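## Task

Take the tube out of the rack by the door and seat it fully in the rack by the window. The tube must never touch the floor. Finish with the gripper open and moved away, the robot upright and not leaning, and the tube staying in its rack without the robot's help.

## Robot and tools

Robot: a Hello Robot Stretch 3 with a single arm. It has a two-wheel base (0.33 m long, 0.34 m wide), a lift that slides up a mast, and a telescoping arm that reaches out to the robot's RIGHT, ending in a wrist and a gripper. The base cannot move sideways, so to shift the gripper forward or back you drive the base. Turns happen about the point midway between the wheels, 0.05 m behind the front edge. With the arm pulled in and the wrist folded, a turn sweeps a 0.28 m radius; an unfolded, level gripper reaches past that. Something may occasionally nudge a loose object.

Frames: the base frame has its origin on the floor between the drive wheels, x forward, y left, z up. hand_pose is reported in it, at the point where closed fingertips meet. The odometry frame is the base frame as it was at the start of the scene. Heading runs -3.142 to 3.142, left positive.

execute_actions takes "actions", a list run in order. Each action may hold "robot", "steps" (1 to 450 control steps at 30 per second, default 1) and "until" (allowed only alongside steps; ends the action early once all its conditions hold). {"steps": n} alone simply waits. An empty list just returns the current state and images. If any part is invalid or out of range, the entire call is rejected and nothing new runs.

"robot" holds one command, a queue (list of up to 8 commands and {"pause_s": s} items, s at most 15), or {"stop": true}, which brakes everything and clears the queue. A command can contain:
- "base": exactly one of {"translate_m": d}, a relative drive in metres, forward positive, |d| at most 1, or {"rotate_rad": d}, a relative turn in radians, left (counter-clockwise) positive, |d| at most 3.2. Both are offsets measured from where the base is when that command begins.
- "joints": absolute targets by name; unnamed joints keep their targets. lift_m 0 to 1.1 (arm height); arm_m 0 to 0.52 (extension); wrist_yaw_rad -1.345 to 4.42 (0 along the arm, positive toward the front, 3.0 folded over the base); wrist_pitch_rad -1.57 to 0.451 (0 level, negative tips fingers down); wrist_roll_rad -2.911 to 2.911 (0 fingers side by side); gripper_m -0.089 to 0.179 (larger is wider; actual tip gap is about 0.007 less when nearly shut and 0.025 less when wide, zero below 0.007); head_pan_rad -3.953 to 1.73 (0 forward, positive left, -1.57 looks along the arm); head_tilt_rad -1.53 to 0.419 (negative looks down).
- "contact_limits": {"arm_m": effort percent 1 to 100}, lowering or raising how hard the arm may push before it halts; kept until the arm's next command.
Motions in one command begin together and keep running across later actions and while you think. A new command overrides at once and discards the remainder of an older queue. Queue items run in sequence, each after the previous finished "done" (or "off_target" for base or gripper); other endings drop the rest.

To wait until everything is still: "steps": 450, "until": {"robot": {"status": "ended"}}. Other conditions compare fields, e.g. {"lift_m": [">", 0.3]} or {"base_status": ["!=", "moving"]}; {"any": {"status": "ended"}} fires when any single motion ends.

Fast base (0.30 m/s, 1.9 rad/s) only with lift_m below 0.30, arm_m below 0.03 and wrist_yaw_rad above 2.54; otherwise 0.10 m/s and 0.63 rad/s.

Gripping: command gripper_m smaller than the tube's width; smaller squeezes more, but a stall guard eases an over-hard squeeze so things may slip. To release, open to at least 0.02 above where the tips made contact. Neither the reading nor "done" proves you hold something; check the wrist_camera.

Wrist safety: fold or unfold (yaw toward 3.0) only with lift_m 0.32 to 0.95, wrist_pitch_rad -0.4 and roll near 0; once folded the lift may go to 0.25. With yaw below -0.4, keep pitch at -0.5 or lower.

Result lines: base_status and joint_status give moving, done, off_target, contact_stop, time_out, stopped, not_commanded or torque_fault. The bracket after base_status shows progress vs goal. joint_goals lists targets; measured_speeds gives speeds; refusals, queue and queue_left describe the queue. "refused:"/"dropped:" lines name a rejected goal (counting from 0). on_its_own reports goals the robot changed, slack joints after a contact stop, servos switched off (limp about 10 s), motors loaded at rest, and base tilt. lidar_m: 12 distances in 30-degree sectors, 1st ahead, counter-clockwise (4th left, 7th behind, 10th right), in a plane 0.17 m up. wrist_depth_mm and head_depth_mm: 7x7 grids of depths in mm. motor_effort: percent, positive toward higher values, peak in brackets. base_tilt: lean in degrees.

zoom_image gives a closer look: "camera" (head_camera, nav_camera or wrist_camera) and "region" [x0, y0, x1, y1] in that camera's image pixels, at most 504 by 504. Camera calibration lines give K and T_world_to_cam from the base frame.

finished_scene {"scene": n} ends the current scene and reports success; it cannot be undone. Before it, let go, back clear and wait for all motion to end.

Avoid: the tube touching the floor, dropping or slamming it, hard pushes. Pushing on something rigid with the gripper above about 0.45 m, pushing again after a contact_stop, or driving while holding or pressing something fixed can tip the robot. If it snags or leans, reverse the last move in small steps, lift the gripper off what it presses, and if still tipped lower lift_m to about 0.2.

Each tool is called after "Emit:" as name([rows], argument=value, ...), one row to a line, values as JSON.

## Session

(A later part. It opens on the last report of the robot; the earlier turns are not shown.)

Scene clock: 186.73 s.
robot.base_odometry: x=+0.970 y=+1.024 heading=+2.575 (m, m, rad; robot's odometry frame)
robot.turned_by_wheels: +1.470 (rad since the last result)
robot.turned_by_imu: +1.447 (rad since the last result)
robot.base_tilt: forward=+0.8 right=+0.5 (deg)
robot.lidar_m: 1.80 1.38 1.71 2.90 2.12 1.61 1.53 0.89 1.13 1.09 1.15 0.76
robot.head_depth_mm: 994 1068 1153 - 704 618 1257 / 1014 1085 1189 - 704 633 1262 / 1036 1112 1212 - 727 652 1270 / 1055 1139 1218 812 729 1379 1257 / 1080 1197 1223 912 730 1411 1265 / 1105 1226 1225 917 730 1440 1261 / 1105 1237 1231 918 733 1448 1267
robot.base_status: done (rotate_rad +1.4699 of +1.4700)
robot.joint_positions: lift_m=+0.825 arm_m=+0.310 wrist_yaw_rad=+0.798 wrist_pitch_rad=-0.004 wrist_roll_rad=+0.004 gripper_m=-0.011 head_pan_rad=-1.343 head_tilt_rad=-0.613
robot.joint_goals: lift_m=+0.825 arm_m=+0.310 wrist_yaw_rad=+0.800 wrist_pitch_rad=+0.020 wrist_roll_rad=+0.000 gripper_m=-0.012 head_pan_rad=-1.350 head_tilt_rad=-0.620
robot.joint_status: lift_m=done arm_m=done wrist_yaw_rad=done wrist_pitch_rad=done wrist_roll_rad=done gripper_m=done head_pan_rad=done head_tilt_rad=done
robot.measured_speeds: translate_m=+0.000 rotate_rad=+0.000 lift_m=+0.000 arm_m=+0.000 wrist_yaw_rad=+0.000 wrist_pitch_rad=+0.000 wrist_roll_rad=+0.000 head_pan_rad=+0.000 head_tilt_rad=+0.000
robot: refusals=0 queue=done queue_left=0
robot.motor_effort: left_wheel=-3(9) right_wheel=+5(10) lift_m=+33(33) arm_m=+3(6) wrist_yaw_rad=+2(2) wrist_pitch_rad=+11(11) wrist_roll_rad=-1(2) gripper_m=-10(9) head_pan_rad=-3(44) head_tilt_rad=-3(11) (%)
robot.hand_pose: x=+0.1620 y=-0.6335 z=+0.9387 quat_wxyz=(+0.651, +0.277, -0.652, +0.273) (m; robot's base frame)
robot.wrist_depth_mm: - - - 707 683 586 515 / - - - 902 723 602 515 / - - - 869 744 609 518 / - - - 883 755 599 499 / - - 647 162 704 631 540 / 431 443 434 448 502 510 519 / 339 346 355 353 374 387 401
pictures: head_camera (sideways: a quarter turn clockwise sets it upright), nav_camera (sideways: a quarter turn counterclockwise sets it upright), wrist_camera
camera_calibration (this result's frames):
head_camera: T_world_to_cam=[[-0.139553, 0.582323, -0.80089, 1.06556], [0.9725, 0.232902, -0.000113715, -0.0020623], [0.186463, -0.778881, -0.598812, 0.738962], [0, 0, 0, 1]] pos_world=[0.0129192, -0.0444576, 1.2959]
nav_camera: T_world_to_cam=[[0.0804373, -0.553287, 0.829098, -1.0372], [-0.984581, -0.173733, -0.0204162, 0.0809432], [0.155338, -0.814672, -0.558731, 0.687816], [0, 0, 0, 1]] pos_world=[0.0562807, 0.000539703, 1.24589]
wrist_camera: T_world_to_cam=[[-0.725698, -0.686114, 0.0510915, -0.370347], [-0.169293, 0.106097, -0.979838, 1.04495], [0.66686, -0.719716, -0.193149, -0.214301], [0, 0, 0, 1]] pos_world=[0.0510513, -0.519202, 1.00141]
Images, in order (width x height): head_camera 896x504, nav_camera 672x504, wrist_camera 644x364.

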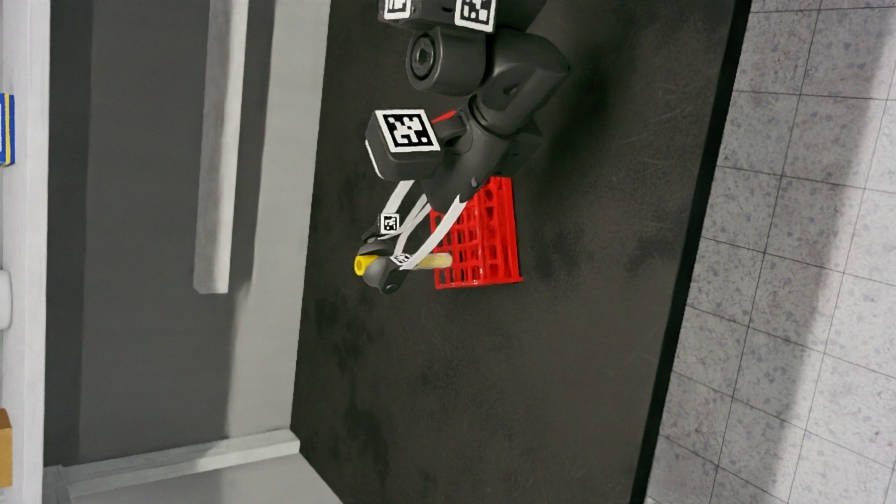

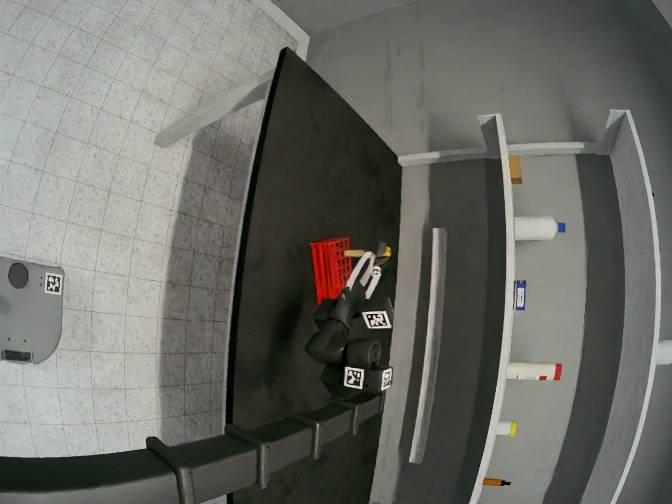

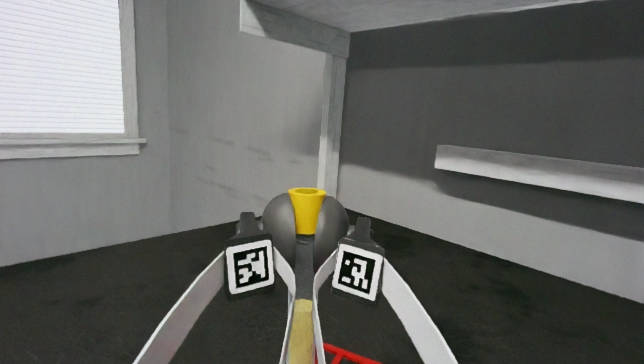

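Emit:
zoom_image(camera="head_camera", region=[390, 170, 540, 310])

Region (390, 170, 540, 310) of head_camera's 896x504 image, scaled by 3.360, with more detail than that image has; it fills the top 470 rows of this view, and the rest is white.

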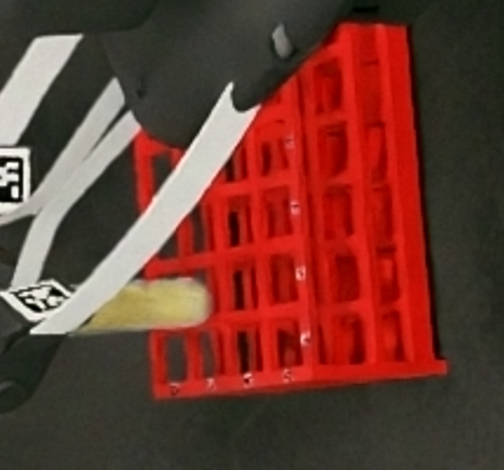

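Emit:
execute_actions([
  {"robot": {"base": {"translate_m": 0.003}, "joints": {"arm_m": 0.344, "lift_m": 0.798}}, "steps": 200, "until": {"robot": {"status": "ended"}}},
])

Emit:
zoom_image(camera="head_camera", region=[390, 170, 540, 310])

Emit:
zoom_image(camera="wrist_camera", region=[180, 244, 440, 364])

Scene clock: 212.87 s.
robot.base_odometry: x=+0.967 y=+1.025 heading=+2.575 (m, m, rad; robot's odometry frame)
robot.turned_by_wheels: +0.000 (rad since the last result)
robot.turned_by_imu: +0.001 (rad since the last result)
robot.base_tilt: forward=+1.0 right=+0.4 (deg)
robot.lidar_m: 1.80 1.37 1.71 2.90 2.13 1.60 1.54 0.90 1.13 1.10 1.15 0.76
robot.head_depth_mm: 1000 1060 1148 - 702 619 1262 / 1012 1086 1181 - 703 634 1264 / 1035 1112 1205 809 725 653 1261 / 1052 1138 1216 817 728 1372 1265 / 1081 1196 1217 913 728 1402 1265 / 1108 1223 1220 914 730 1442 1258 / 1105 1225 1254 921 731 1452 1268
robot.base_status: done (translate_m +0.0030 of +0.0030)
robot.joint_positions: lift_m=+0.798 arm_m=+0.344 wrist_yaw_rad=+0.798 wrist_pitch_rad=-0.004 wrist_roll_rad=+0.004 gripper_m=-0.011 head_pan_rad=-1.343 head_tilt_rad=-0.613
robot.joint_goals: lift_m=+0.798 arm_m=+0.344 wrist_yaw_rad=+0.800 wrist_pitch_rad=+0.020 wrist_roll_rad=+0.000 gripper_m=-0.012 head_pan_rad=-1.350 head_tilt_rad=-0.620
robot.joint_status: lift_m=done arm_m=done wrist_yaw_rad=done wrist_pitch_rad=done wrist_roll_rad=done gripper_m=done head_pan_rad=done head_tilt_rad=done
robot.measured_speeds: translate_m=+0.000 rotate_rad=+0.000 lift_m=+0.000 arm_m=+0.000 wrist_yaw_rad=+0.000 wrist_pitch_rad=+0.000 wrist_roll_rad=+0.000 head_pan_rad=+0.000 head_tilt_rad=+0.000
robot: refusals=0 queue=done queue_left=0
robot.motor_effort: left_wheel=-3(4) right_wheel=+4(11) lift_m=+33(33) arm_m=+3(6) wrist_yaw_rad=+1(2) wrist_pitch_rad=+11(11) wrist_roll_rad=-1(1) gripper_m=-9(9) head_pan_rad=-3(3) head_tilt_rad=-3(3) (%)
robot.hand_pose: x=+0.1620 y=-0.6675 z=+0.9117 quat_wxyz=(+0.651, +0.277, -0.652, +0.273) (m; robot's base frame)
robot.wrist_depth_mm: - - - 767 674 569 487 / - - - 806 700 575 495 / - - - 856 706 557 489 / - - - 836 711 578 484 / - 548 572 162 636 588 509 / 379 391 386 397 443 451 474 / 300 308 316 313 332 343 354
pictures: head_camera (sideways: a quarter turn clockwise sets it upright), nav_camera (sideways: a quarter turn counterclockwise sets it upright), wrist_camera
camera_calibration (this result's frames):
head_camera: T_world_to_cam=[[-0.139553, 0.582323, -0.80089, 1.06556], [0.9725, 0.232903, -0.000113713, -0.0020623], [0.186463, -0.778881, -0.598812, 0.738962], [0, 0, 0, 1]] pos_world=[0.0129192, -0.0444576, 1.2959]
nav_camera: T_world_to_cam=[[0.0804375, -0.553287, 0.829098, -1.0372], [-0.984581, -0.173733, -0.0204162, 0.0809432], [0.155338, -0.814672, -0.558731, 0.687816], [0, 0, 0, 1]] pos_world=[0.0562807, 0.000539726, 1.24589]
wrist_camera: T_world_to_cam=[[-0.725698, -0.686114, 0.0510914, -0.392294], [-0.169293, 0.106097, -0.979838, 1.02209], [0.66686, -0.719716, -0.193149, -0.243986], [0, 0, 0, 1]] pos_world=[0.0510513, -0.5532, 0.974402]
Images, in order (width x height): head_camera 896x504, nav_camera 672x504, wrist_camera 644x364.

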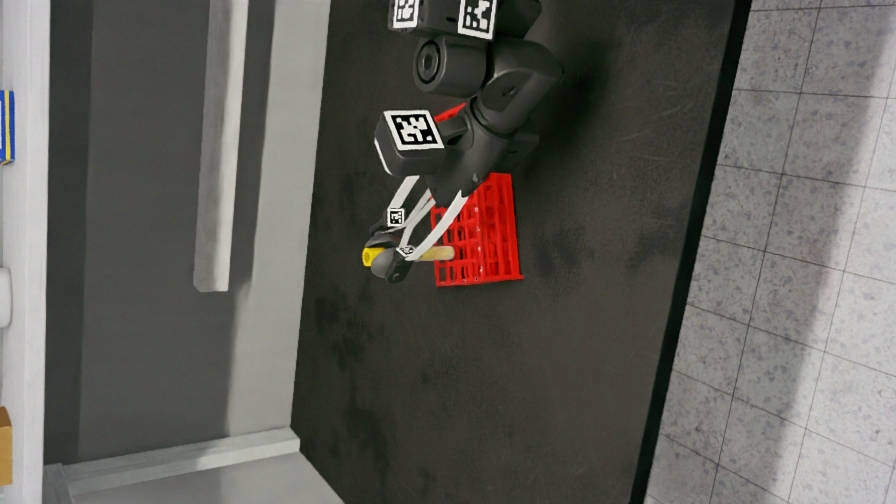

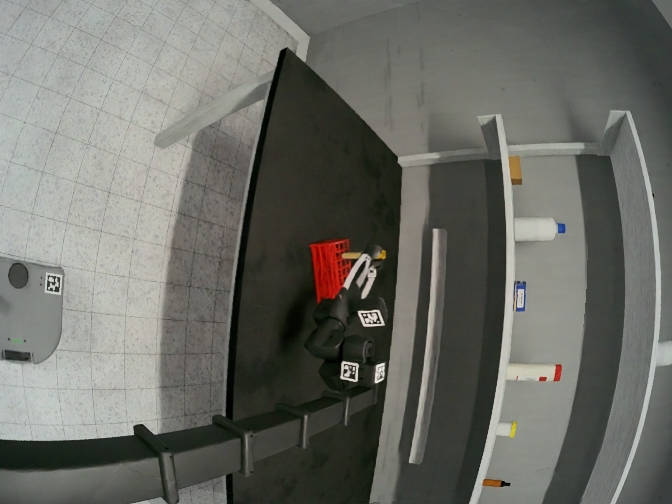

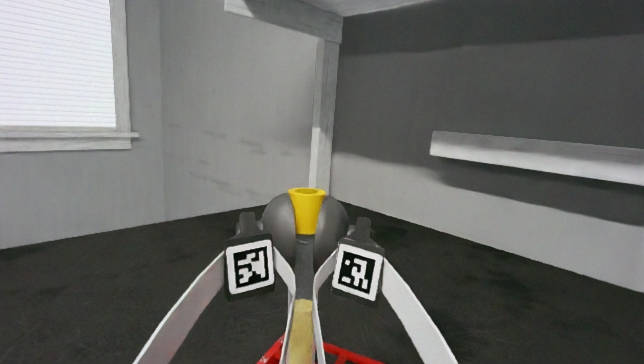

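Region (390, 170, 540, 310) of head_camera's 896x504 image, scaled by 3.360, with more detail than that image has; it fills the top 470 rows of this view, and the rest is white.

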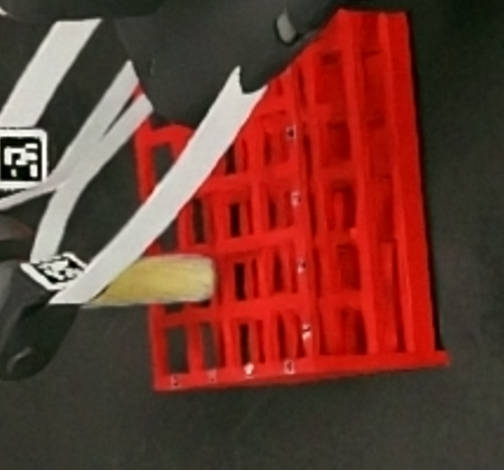

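Region (180, 244, 440, 364) of wrist_camera's 644x364 image, scaled by 1.938; it fills the top 233 rows of this view, and the rest is white.

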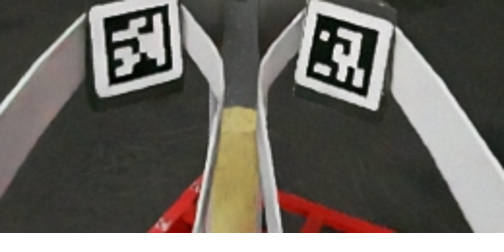

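Emit:
execute_actions([
  {"robot": {"joints": {"lift_m": 0.784}}, "steps": 200, "until": {"robot": {"status": "ended"}}},
])

Emit:
zoom_image(camera="head_camera", region=[390, 170, 540, 310])

Scene clock: 246.07 s.
robot.base_odometry: x=+0.967 y=+1.025 heading=+2.575 (m, m, rad; robot's odometry frame)
robot.turned_by_wheels: +0.000 (rad since the last result)
robot.turned_by_imu: +0.001 (rad since the last result)
robot.base_tilt: forward=+0.9 right=+0.6 (deg)
robot.lidar_m: 1.80 1.37 1.71 2.91 2.13 1.61 1.53 0.89 1.13 1.10 1.15 0.76
robot.head_depth_mm: 995 1066 1150 1013 704 618 1258 / 1014 1090 1184 973 704 635 1259 / 1035 1114 1214 843 726 651 1254 / 1058 1139 1214 815 727 1377 1257 / 1082 1194 1220 912 730 1413 1256 / 1108 1222 1222 915 730 1442 1267 / 1108 1235 1255 918 732 1441 1275
robot.base_status: done (translate_m +0.0030 of +0.0030)
robot.joint_positions: lift_m=+0.784 arm_m=+0.344 wrist_yaw_rad=+0.798 wrist_pitch_rad=+0.020 wrist_roll_rad=+0.004 gripper_m=-0.011 head_pan_rad=-1.343 head_tilt_rad=-0.613
robot.joint_goals: lift_m=+0.784 arm_m=+0.344 wrist_yaw_rad=+0.800 wrist_pitch_rad=+0.020 wrist_roll_rad=+0.000 gripper_m=-0.012 head_pan_rad=-1.350 head_tilt_rad=-0.620
robot.joint_status: lift_m=done arm_m=done wrist_yaw_rad=done wrist_pitch_rad=done wrist_roll_rad=done gripper_m=done head_pan_rad=done head_tilt_rad=done
robot.measured_speeds: translate_m=+0.000 rotate_rad=+0.000 lift_m=+0.000 arm_m=+0.000 wrist_yaw_rad=+0.000 wrist_pitch_rad=+0.000 wrist_roll_rad=+0.000 head_pan_rad=+0.000 head_tilt_rad=+0.000
robot: refusals=0 queue=done queue_left=0
robot.motor_effort: left_wheel=-2(3) right_wheel=+4(4) lift_m=+31(33) arm_m=+2(3) wrist_yaw_rad=+1(2) wrist_pitch_rad=+0(11) wrist_roll_rad=-2(1) gripper_m=-9(9) head_pan_rad=-3(3) head_tilt_rad=-2(3) (%)
robot.hand_pose: x=+0.1624 y=-0.6679 z=+0.9040 quat_wxyz=(+0.648, +0.269, -0.655, +0.281) (m; robot's base frame)
robot.wrist_depth_mm: - - - 737 666 578 487 / - - - 808 688 576 495 / - - - 860 710 557 492 / - - - 844 711 582 484 / - 556 582 516 659 582 505 / 377 392 381 393 444 453 472 / 295 302 310 292 325 338 348
pictures: head_camera (sideways: a quarter turn clockwise sets it upright), nav_camera (sideways: a quarter turn counterclockwise sets it upright), wrist_camera
camera_calibration (this result's frames):
head_camera: T_world_to_cam=[[-0.139553, 0.582323, -0.80089, 1.06556], [0.9725, 0.232902, -0.000113713, -0.0020623], [0.186463, -0.778881, -0.598812, 0.738962], [0, 0, 0, 1]] pos_world=[0.0129192, -0.0444576, 1.2959]
nav_camera: T_world_to_cam=[[0.0804372, -0.553287, 0.829098, -1.0372], [-0.984581, -0.173733, -0.0204162, 0.0809432], [0.155337, -0.814672, -0.558731, 0.687816], [0, 0, 0, 1]] pos_world=[0.0562807, 0.000539695, 1.24589]
wrist_camera: T_world_to_cam=[[-0.72657, -0.685264, 0.0500925, -0.390264], [-0.152292, 0.0895219, -0.984273, 1.00481], [0.670002, -0.722772, -0.169404, -0.270016], [0, 0, 0, 1]] pos_world=[0.0503815, -0.552546, 0.962816]
Images, in order (width x height): head_camera 896x504, nav_camera 672x504, wrist_camera 644x364.

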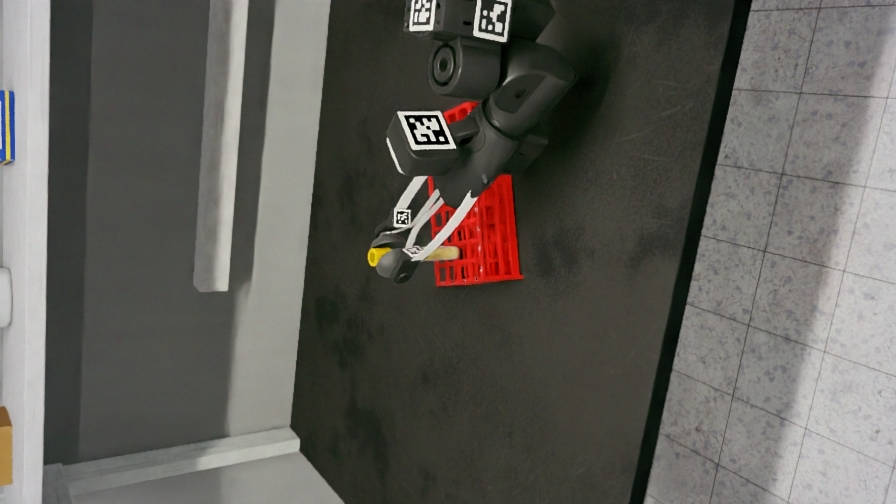

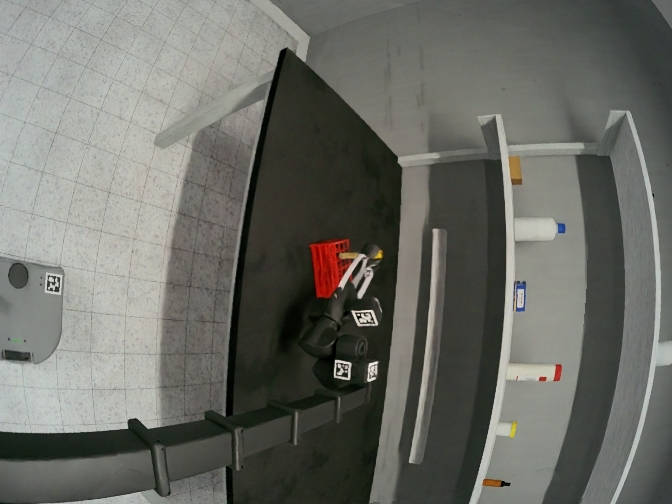

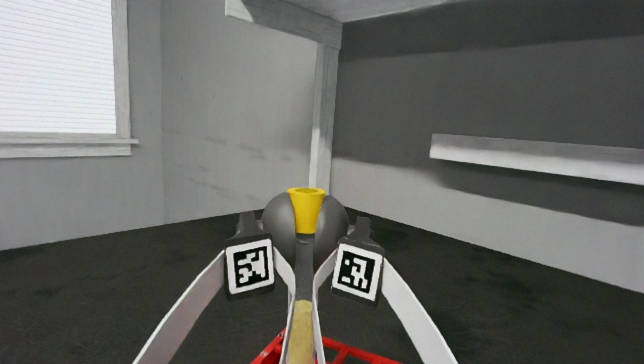

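Region (390, 170, 540, 310) of head_camera's 896x504 image, scaled by 3.360, with more detail than that image has; it fills the top 470 rows of this view, and the rest is white.

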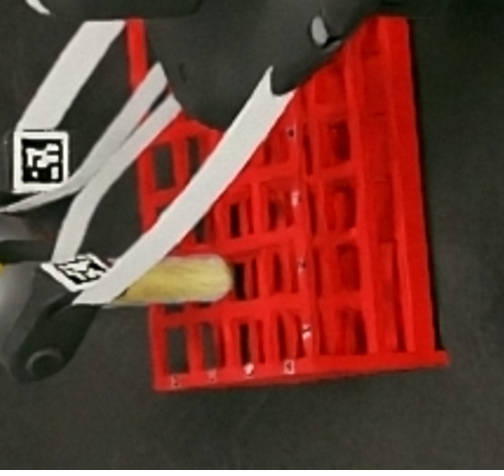

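Emit:
execute_actions(actions=[])

Scene clock: 260.60 s.
robot.base_odometry: x=+0.967 y=+1.025 heading=+2.575 (m, m, rad; robot's odometry frame)
robot.turned_by_wheels: +0.000 (rad since the last result)
robot.turned_by_imu: +0.001 (rad since the last result)
robot.base_tilt: forward=+0.9 right=+0.5 (deg)
robot.lidar_m: 1.80 1.37 1.71 2.89 2.13 1.61 1.54 0.89 1.13 1.10 1.15 0.76
robot.head_depth_mm: 993 1066 1153 1015 703 618 1260 / 1015 1090 1179 975 706 635 1262 / 1033 1111 1210 842 726 650 1261 / 1056 1138 1213 814 728 1371 1261 / 1081 1192 1214 911 730 1405 1264 / 1111 1226 1226 915 730 1449 1268 / 1106 1231 1263 916 733 1447 1271
robot.base_status: done (translate_m +0.0030 of +0.0030)
robot.joint_positions: lift_m=+0.784 arm_m=+0.344 wrist_yaw_rad=+0.798 wrist_pitch_rad=+0.020 wrist_roll_rad=+0.004 gripper_m=-0.011 head_pan_rad=-1.343 head_tilt_rad=-0.613
robot.joint_goals: lift_m=+0.784 arm_m=+0.344 wrist_yaw_rad=+0.800 wrist_pitch_rad=+0.020 wrist_roll_rad=+0.000 gripper_m=-0.012 head_pan_rad=-1.350 head_tilt_rad=-0.620
robot.joint_status: lift_m=done arm_m=done wrist_yaw_rad=done wrist_pitch_rad=done wrist_roll_rad=done gripper_m=done head_pan_rad=done head_tilt_rad=done
robot.measured_speeds: translate_m=+0.000 rotate_rad=+0.000 lift_m=+0.000 arm_m=+0.000 wrist_yaw_rad=+0.000 wrist_pitch_rad=+0.000 wrist_roll_rad=+0.000 head_pan_rad=+0.000 head_tilt_rad=+0.000
robot: refusals=0 queue=done queue_left=0
robot.motor_effort: left_wheel=-3(2) right_wheel=+4(4) lift_m=+31(31) arm_m=+3(4) wrist_yaw_rad=+1(1) wrist_pitch_rad=+0(0) wrist_roll_rad=-1(2) gripper_m=-9(9) head_pan_rad=-3(3) head_tilt_rad=-2(1) (%)
robot.hand_pose: x=+0.1624 y=-0.6679 z=+0.9040 quat_wxyz=(+0.648, +0.269, -0.655, +0.281) (m; robot's base frame)
robot.wrist_depth_mm: - - - 745 676 568 490 / - - - 813 699 580 497 / - - - 846 707 560 484 / - - - 835 720 581 479 / - 554 584 520 651 586 509 / 377 391 380 397 443 451 470 / 295 303 307 293 327 341 349
pictures: head_camera (sideways: a quarter turn clockwise sets it upright), nav_camera (sideways: a quarter turn counterclockwise sets it upright), wrist_camera
camera_calibration (this result's frames):
head_camera: T_world_to_cam=[[-0.139553, 0.582323, -0.80089, 1.06556], [0.9725, 0.232902, -0.000113715, -0.0020623], [0.186463, -0.778881, -0.598812, 0.738962], [0, 0, 0, 1]] pos_world=[0.0129192, -0.0444576, 1.2959]
nav_camera: T_world_to_cam=[[0.0804373, -0.553287, 0.829098, -1.0372], [-0.984581, -0.173733, -0.0204162, 0.0809432], [0.155338, -0.814672, -0.558731, 0.687816], [0, 0, 0, 1]] pos_world=[0.0562807, 0.000539703, 1.24589]
wrist_camera: T_world_to_cam=[[-0.72657, -0.685264, 0.0500924, -0.390264], [-0.152292, 0.089522, -0.984273, 1.00481], [0.670002, -0.722772, -0.169404, -0.270016], [0, 0, 0, 1]] pos_world=[0.0503815, -0.552546, 0.962816]
Images, in order (width x height): head_camera 896x504, nav_camera 672x504, wrist_camera 644x364.

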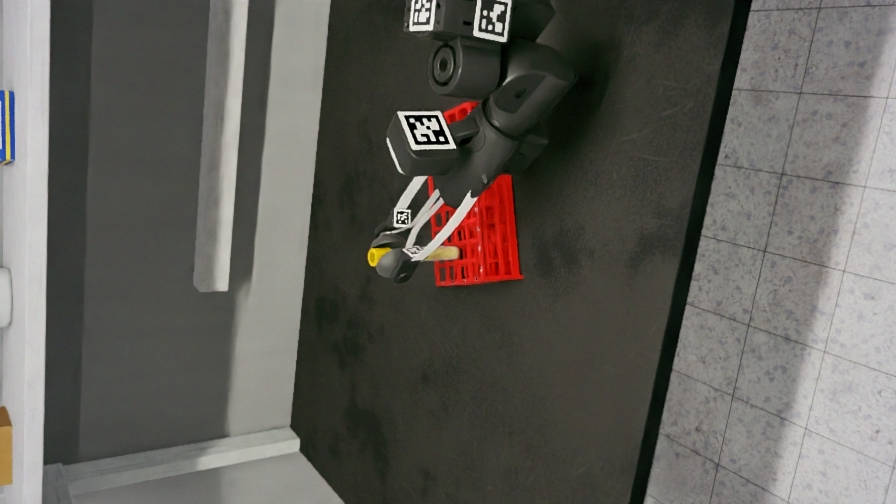

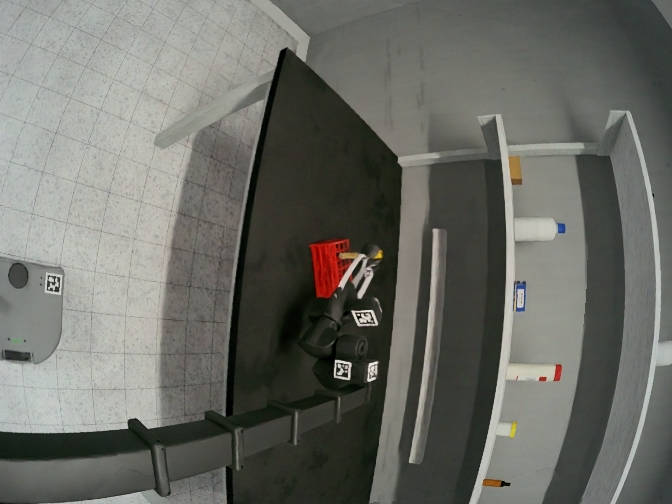

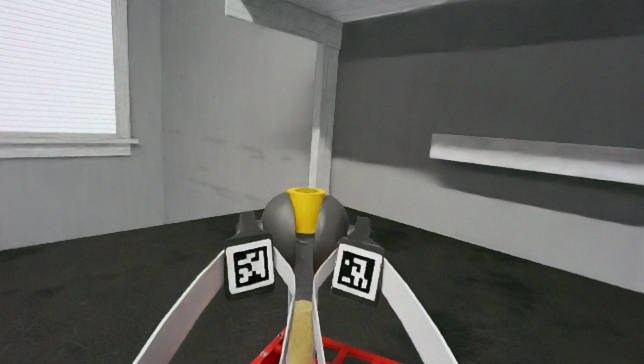

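Emit:
execute_actions([
  {"robot": [{"joints": {"lift_m": 0.797}}, {"joints": {"arm_m": 0.335}, "base": {"translate_m": -0.002}}, {"joints": {"lift_m": 0.786}}], "steps": 200, "until": {"robot": {"status": "ended"}}},
])

Emit:
zoom_image(camera="head_camera", region=[390, 170, 540, 310])

Scene clock: 267.63 s.
robot.base_odometry: x=+0.969 y=+1.024 heading=+2.575 (m, m, rad; robot's odometry frame)
robot.turned_by_wheels: +0.000 (rad since the last result)
robot.turned_by_imu: +0.001 (rad since the last result)
robot.base_tilt: forward=+1.0 right=+0.5 (deg)
robot.lidar_m: 1.80 1.37 1.71 2.90 2.13 1.61 1.53 0.89 1.13 1.10 1.15 0.76
robot.head_depth_mm: 993 1064 1153 990 703 620 1263 / 1012 1087 1179 976 704 635 1260 / 1035 1109 1207 960 724 653 1261 / 1054 1142 1214 809 726 1374 1263 / 1085 1197 1219 913 729 1412 1266 / 1105 1225 1223 914 730 1439 1264 / 1106 1231 1222 917 733 1438 1272
robot.base_status: done (translate_m -0.0020 of -0.0020)
robot.joint_positions: lift_m=+0.786 arm_m=+0.335 wrist_yaw_rad=+0.798 wrist_pitch_rad=+0.000 wrist_roll_rad=+0.004 gripper_m=-0.011 head_pan_rad=-1.343 head_tilt_rad=-0.613
robot.joint_goals: lift_m=+0.786 arm_m=+0.335 wrist_yaw_rad=+0.800 wrist_pitch_rad=+0.020 wrist_roll_rad=+0.000 gripper_m=-0.012 head_pan_rad=-1.350 head_tilt_rad=-0.620
robot.joint_status: lift_m=done arm_m=done wrist_yaw_rad=done wrist_pitch_rad=done wrist_roll_rad=done gripper_m=done head_pan_rad=done head_tilt_rad=done
robot.measured_speeds: translate_m=+0.000 rotate_rad=+0.000 lift_m=+0.000 arm_m=+0.000 wrist_yaw_rad=+0.000 wrist_pitch_rad=+0.000 wrist_roll_rad=+0.000 head_pan_rad=+0.000 head_tilt_rad=+0.000
robot: refusals=0 queue=done queue_left=0
robot.motor_effort: left_wheel=-3(9) right_wheel=+4(7) lift_m=+33(44) arm_m=-4(5) wrist_yaw_rad=+1(2) wrist_pitch_rad=+9(9) wrist_roll_rad=-1(1) gripper_m=-10(10) head_pan_rad=-4(4) head_tilt_rad=-3(2) (%)
robot.hand_pose: x=+0.1621 y=-0.6592 z=+0.9007 quat_wxyz=(+0.651, +0.276, -0.652, +0.274) (m; robot's base frame)
robot.wrist_depth_mm: - - - 773 685 575 491 / - - - 820 708 583 496 / - - - 861 712 569 488 / - - - 853 728 597 502 / - 516 544 161 611 583 523 / 364 373 367 378 423 435 450 / 286 290 297 225 315 328 338
pictures: head_camera (sideways: a quarter turn clockwise sets it upright), nav_camera (sideways: a quarter turn counterclockwise sets it upright), wrist_camera
camera_calibration (this result's frames):
head_camera: T_world_to_cam=[[-0.139554, 0.582324, -0.800889, 1.06556], [0.9725, 0.232903, -0.000113707, -0.00206231], [0.186463, -0.778881, -0.598812, 0.738963], [0, 0, 0, 1]] pos_world=[0.0129192, -0.0444576, 1.2959]
nav_camera: T_world_to_cam=[[0.0804376, -0.553288, 0.829097, -1.0372], [-0.984581, -0.173733, -0.0204162, 0.0809431], [0.155338, -0.814671, -0.558732, 0.687817], [0, 0, 0, 1]] pos_world=[0.0562807, 0.000539768, 1.24589]
wrist_camera: T_world_to_cam=[[-0.725831, -0.685984, 0.0509408, -0.385705], [-0.1667, 0.103567, -0.980553, 1.00895], [0.667369, -0.720208, -0.189526, -0.243819], [0, 0, 0, 1]] pos_world=[0.0509516, -0.544682, 0.962764]
Images, in order (width x height): head_camera 896x504, nav_camera 672x504, wrist_camera 644x364.

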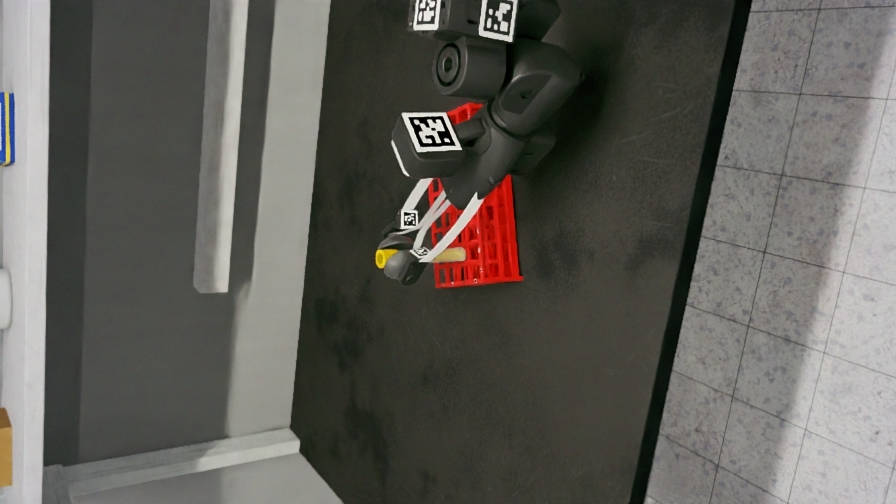

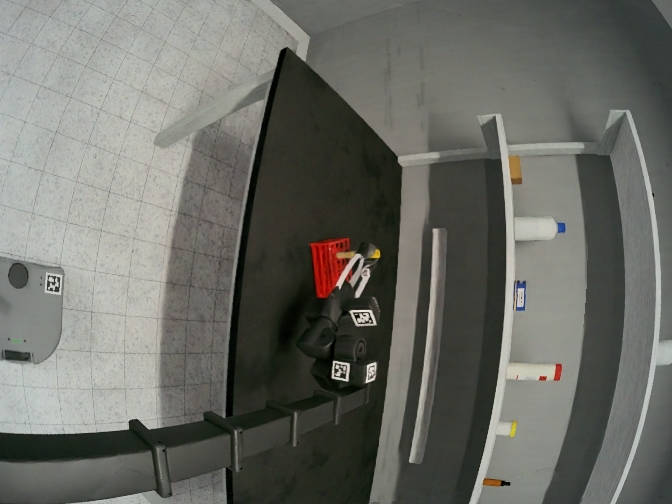

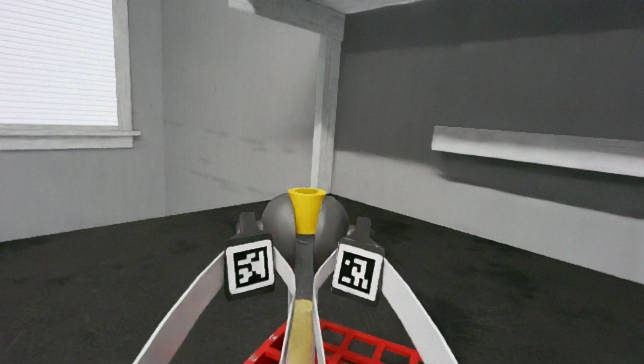

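Region (390, 170, 540, 310) of head_camera's 896x504 image, scaled by 3.360, with more detail than that image has; it fills the top 470 rows of this view, and the rest is white.

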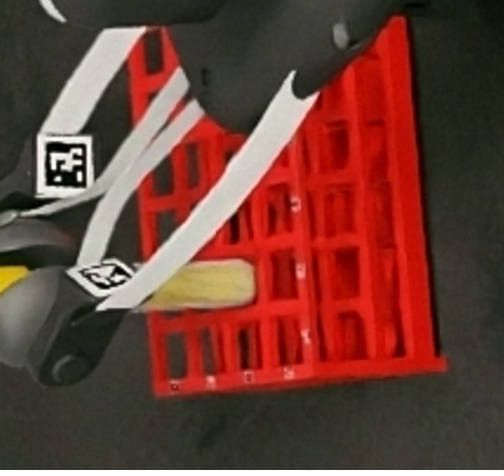

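Emit:
execute_actions([
  {"robot": {"joints": {"lift_m": 0.775}}, "steps": 100, "until": {"robot": {"status": "ended"}}},
])

Emit:
zoom_image(camera="head_camera", region=[390, 170, 540, 310])

Scene clock: 272.80 s.
robot.base_odometry: x=+0.969 y=+1.024 heading=+2.575 (m, m, rad; robot's odometry frame)
robot.turned_by_wheels: +0.000 (rad since the last result)
robot.turned_by_imu: +0.001 (rad since the last result)
robot.base_tilt: forward=+0.9 right=+0.5 (deg)
robot.lidar_m: 1.79 1.38 1.71 2.90 2.13 1.60 1.53 0.89 1.13 1.10 1.15 0.76
robot.head_depth_mm: 993 1065 1151 973 694 618 1257 / 1013 1084 1178 957 687 635 1265 / 1036 1112 1207 961 716 652 1264 / 1059 1136 1216 811 727 1371 1256 / 1080 1195 1225 912 729 1404 1266 / 1107 1231 1221 917 731 1436 1265 / 1105 1232 1233 919 732 1441 1265
robot.base_status: done (translate_m -0.0020 of -0.0020)
robot.joint_positions: lift_m=+0.775 arm_m=+0.335 wrist_yaw_rad=+0.798 wrist_pitch_rad=+0.000 wrist_roll_rad=+0.004 gripper_m=-0.011 head_pan_rad=-1.343 head_tilt_rad=-0.613
robot.joint_goals: lift_m=+0.775 arm_m=+0.335 wrist_yaw_rad=+0.800 wrist_pitch_rad=+0.020 wrist_roll_rad=+0.000 gripper_m=-0.012 head_pan_rad=-1.350 head_tilt_rad=-0.620
robot.joint_status: lift_m=done arm_m=done wrist_yaw_rad=done wrist_pitch_rad=done wrist_roll_rad=done gripper_m=done head_pan_rad=done head_tilt_rad=done
robot.measured_speeds: translate_m=+0.000 rotate_rad=+0.000 lift_m=+0.000 arm_m=+0.000 wrist_yaw_rad=+0.000 wrist_pitch_rad=+0.000 wrist_roll_rad=+0.000 head_pan_rad=+0.000 head_tilt_rad=+0.000
robot: refusals=0 queue=done queue_left=0
robot.motor_effort: left_wheel=-3(3) right_wheel=+4(4) lift_m=+33(34) arm_m=-4(5) wrist_yaw_rad=+0(1) wrist_pitch_rad=+9(9) wrist_roll_rad=-1(1) gripper_m=-9(8) head_pan_rad=-3(3) head_tilt_rad=-2(2) (%)
robot.hand_pose: x=+0.1621 y=-0.6592 z=+0.8897 quat_wxyz=(+0.651, +0.276, -0.652, +0.274) (m; robot's base frame)
robot.wrist_depth_mm: - - - 778 687 575 503 / - - - 821 699 586 502 / - - - 878 718 556 482 / - - - 839 727 594 508 / 474 495 517 162 579 579 516 / 344 356 347 358 401 411 423 / 269 276 273 212 279 310 317
pictures: head_camera (sideways: a quarter turn clockwise sets it upright), nav_camera (sideways: a quarter turn counterclockwise sets it upright), wrist_camera
camera_calibration (this result's frames):
head_camera: T_world_to_cam=[[-0.139553, 0.582324, -0.800889, 1.06556], [0.9725, 0.232902, -0.000113708, -0.00206231], [0.186463, -0.778881, -0.598812, 0.738963], [0, 0, 0, 1]] pos_world=[0.0129192, -0.0444576, 1.2959]
nav_camera: T_world_to_cam=[[0.0804375, -0.553288, 0.829097, -1.0372], [-0.984581, -0.173733, -0.0204162, 0.0809431], [0.155337, -0.814671, -0.558731, 0.687817], [0, 0, 0, 1]] pos_world=[0.0562807, 0.000539756, 1.24589]
wrist_camera: T_world_to_cam=[[-0.72583, -0.685985, 0.0509425, -0.385146], [-0.166722, 0.103589, -0.980547, 0.998167], [0.667363, -0.720204, -0.189556, -0.245874], [0, 0, 0, 1]] pos_world=[0.0509524, -0.544682, 0.951764]
Images, in order (width x height): head_camera 896x504, nav_camera 672x504, wrist_camera 644x364.

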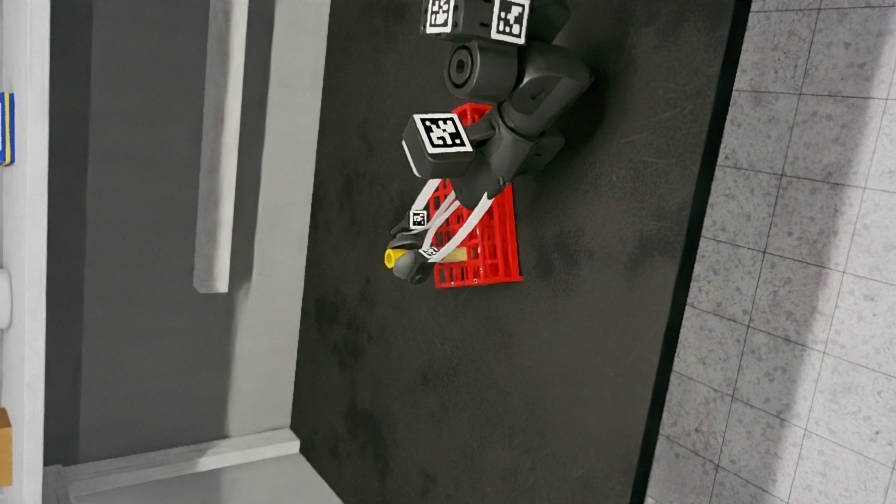

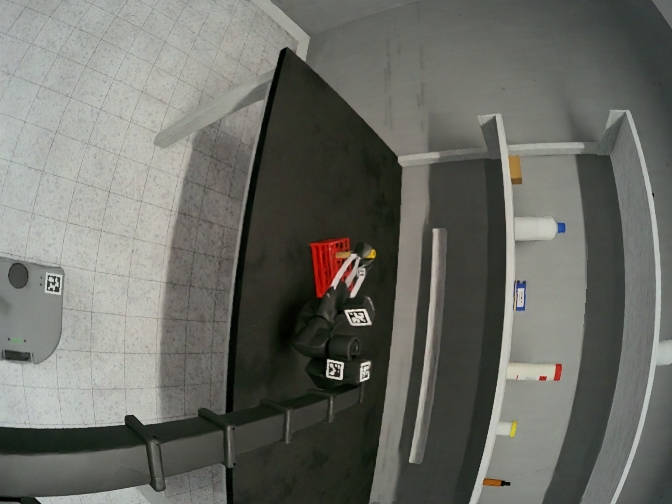

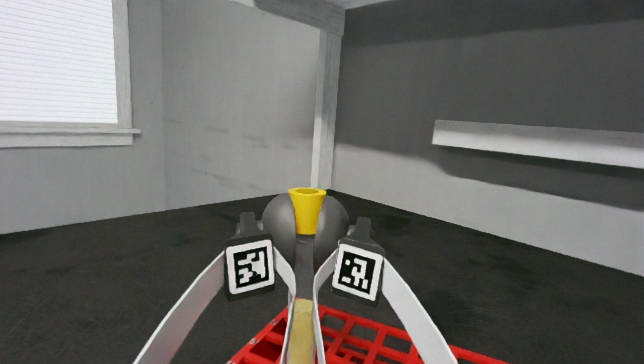

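Region (390, 170, 540, 310) of head_camera's 896x504 image, scaled by 3.360, with more detail than that image has; it fills the top 470 rows of this view, and the rest is white.

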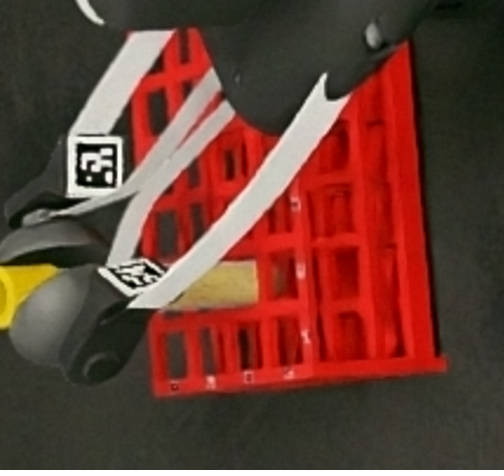

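Inside the cell. Continue lowering.

Emit:
execute_actions([
  {"robot": {"joints": {"lift_m": 0.757}}, "steps": 100, "until": {"robot": {"status": "ended"}}},
])

Emit:
zoom_image(camera="head_camera", region=[390, 170, 540, 310])

Scene clock: 277.03 s.
robot.base_odometry: x=+0.969 y=+1.024 heading=+2.575 (m, m, rad; robot's odometry frame)
robot.turned_by_wheels: +0.000 (rad since the last result)
robot.turned_by_imu: +0.001 (rad since the last result)
robot.base_tilt: forward=+0.9 right=+0.5 (deg)
robot.lidar_m: 1.79 1.38 1.71 2.90 2.12 1.60 1.53 0.90 1.14 1.10 1.15 0.76
robot.head_depth_mm: 992 1062 1157 969 684 619 1262 / 1014 1085 1184 940 686 634 1263 / 1037 1116 1210 980 706 651 1258 / 1060 1137 1214 807 727 1366 1267 / 1076 1194 1222 914 728 1402 1269 / 1110 1226 1227 918 730 1450 1263 / 1107 1231 1231 917 732 1446 1270
robot.base_status: done (translate_m -0.0020 of -0.0020)
robot.joint_positions: lift_m=+0.757 arm_m=+0.335 wrist_yaw_rad=+0.798 wrist_pitch_rad=+0.000 wrist_roll_rad=+0.004 gripper_m=-0.011 head_pan_rad=-1.343 head_tilt_rad=-0.613
robot.joint_goals: lift_m=+0.757 arm_m=+0.335 wrist_yaw_rad=+0.800 wrist_pitch_rad=+0.020 wrist_roll_rad=+0.000 gripper_m=-0.012 head_pan_rad=-1.350 head_tilt_rad=-0.620
robot.joint_status: lift_m=done arm_m=done wrist_yaw_rad=done wrist_pitch_rad=done wrist_roll_rad=done gripper_m=done head_pan_rad=done head_tilt_rad=done
robot.measured_speeds: translate_m=+0.000 rotate_rad=+0.000 lift_m=+0.000 arm_m=+0.000 wrist_yaw_rad=+0.000 wrist_pitch_rad=+0.000 wrist_roll_rad=+0.000 head_pan_rad=+0.000 head_tilt_rad=+0.000
robot: refusals=0 queue=done queue_left=0
robot.motor_effort: left_wheel=-3(3) right_wheel=+3(3) lift_m=+33(33) arm_m=-5(5) wrist_yaw_rad=+1(0) wrist_pitch_rad=+9(9) wrist_roll_rad=-2(1) gripper_m=-9(9) head_pan_rad=-3(3) head_tilt_rad=-3(1) (%)
robot.hand_pose: x=+0.1621 y=-0.6592 z=+0.8716 quat_wxyz=(+0.651, +0.276, -0.652, +0.274) (m; robot's base frame)
robot.wrist_depth_mm: - - - 781 690 576 494 / - - - 809 700 581 500 / - - - 850 710 562 468 / - - - 841 713 602 505 / 424 447 471 162 521 551 501 / 311 323 315 223 364 372 385 / 245 251 204 180 192 267 289
pictures: head_camera (sideways: a quarter turn clockwise sets it upright), nav_camera (sideways: a quarter turn counterclockwise sets it upright), wrist_camera
camera_calibration (this result's frames):
head_camera: T_world_to_cam=[[-0.139553, 0.582324, -0.800889, 1.06556], [0.9725, 0.232902, -0.000113707, -0.00206231], [0.186463, -0.778881, -0.598812, 0.738963], [0, 0, 0, 1]] pos_world=[0.0129192, -0.0444576, 1.2959]
nav_camera: T_world_to_cam=[[0.0804375, -0.553288, 0.829097, -1.0372], [-0.984581, -0.173733, -0.0204162, 0.0809431], [0.155337, -0.814671, -0.558731, 0.687817], [0, 0, 0, 1]] pos_world=[0.0562807, 0.000539753, 1.24589]
wrist_camera: T_world_to_cam=[[-0.725832, -0.685983, 0.0509437, -0.384229], [-0.166722, 0.103588, -0.980547, 0.980509], [0.667362, -0.720206, -0.189556, -0.249288], [0, 0, 0, 1]] pos_world=[0.0509523, -0.544682, 0.933756]
Images, in order (width x height): head_camera 896x504, nav_camera 672x504, wrist_camera 644x364.

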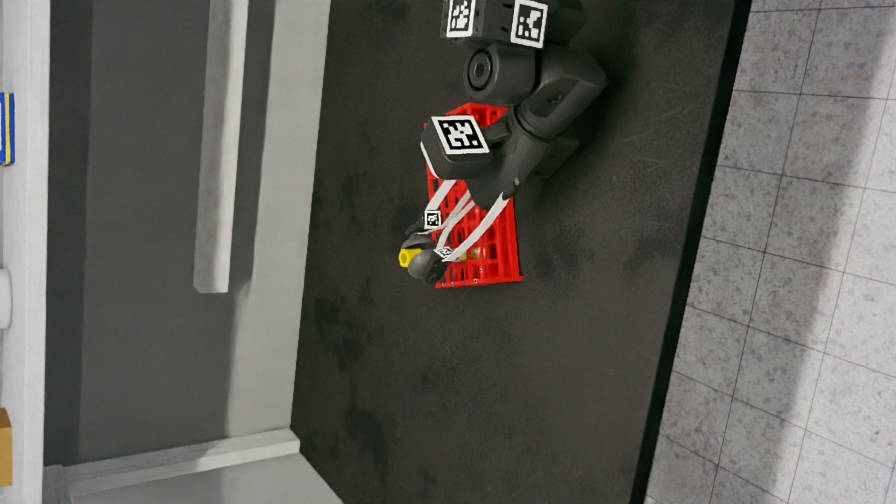

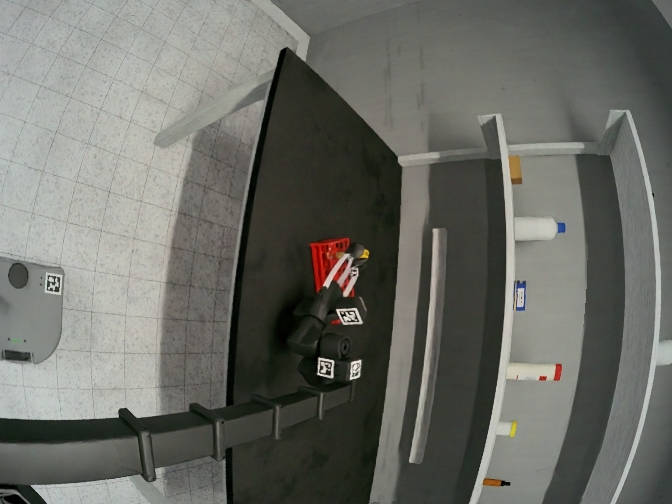

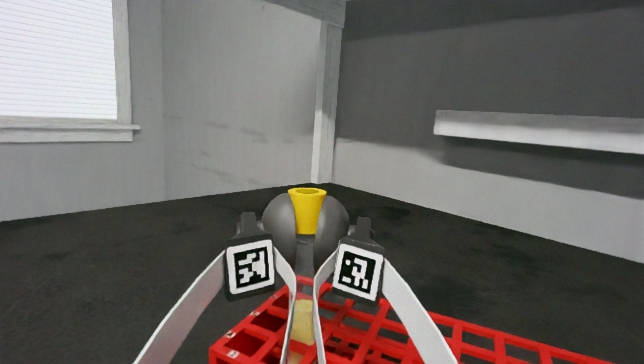

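Region (390, 170, 540, 310) of head_camera's 896x504 image, scaled by 3.360, with more detail than that image has; it fills the top 470 rows of this view, and the rest is white.

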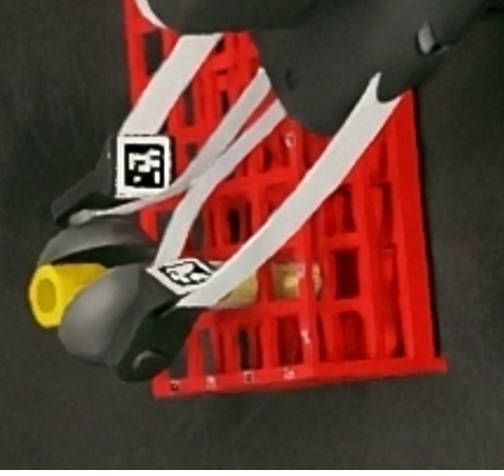

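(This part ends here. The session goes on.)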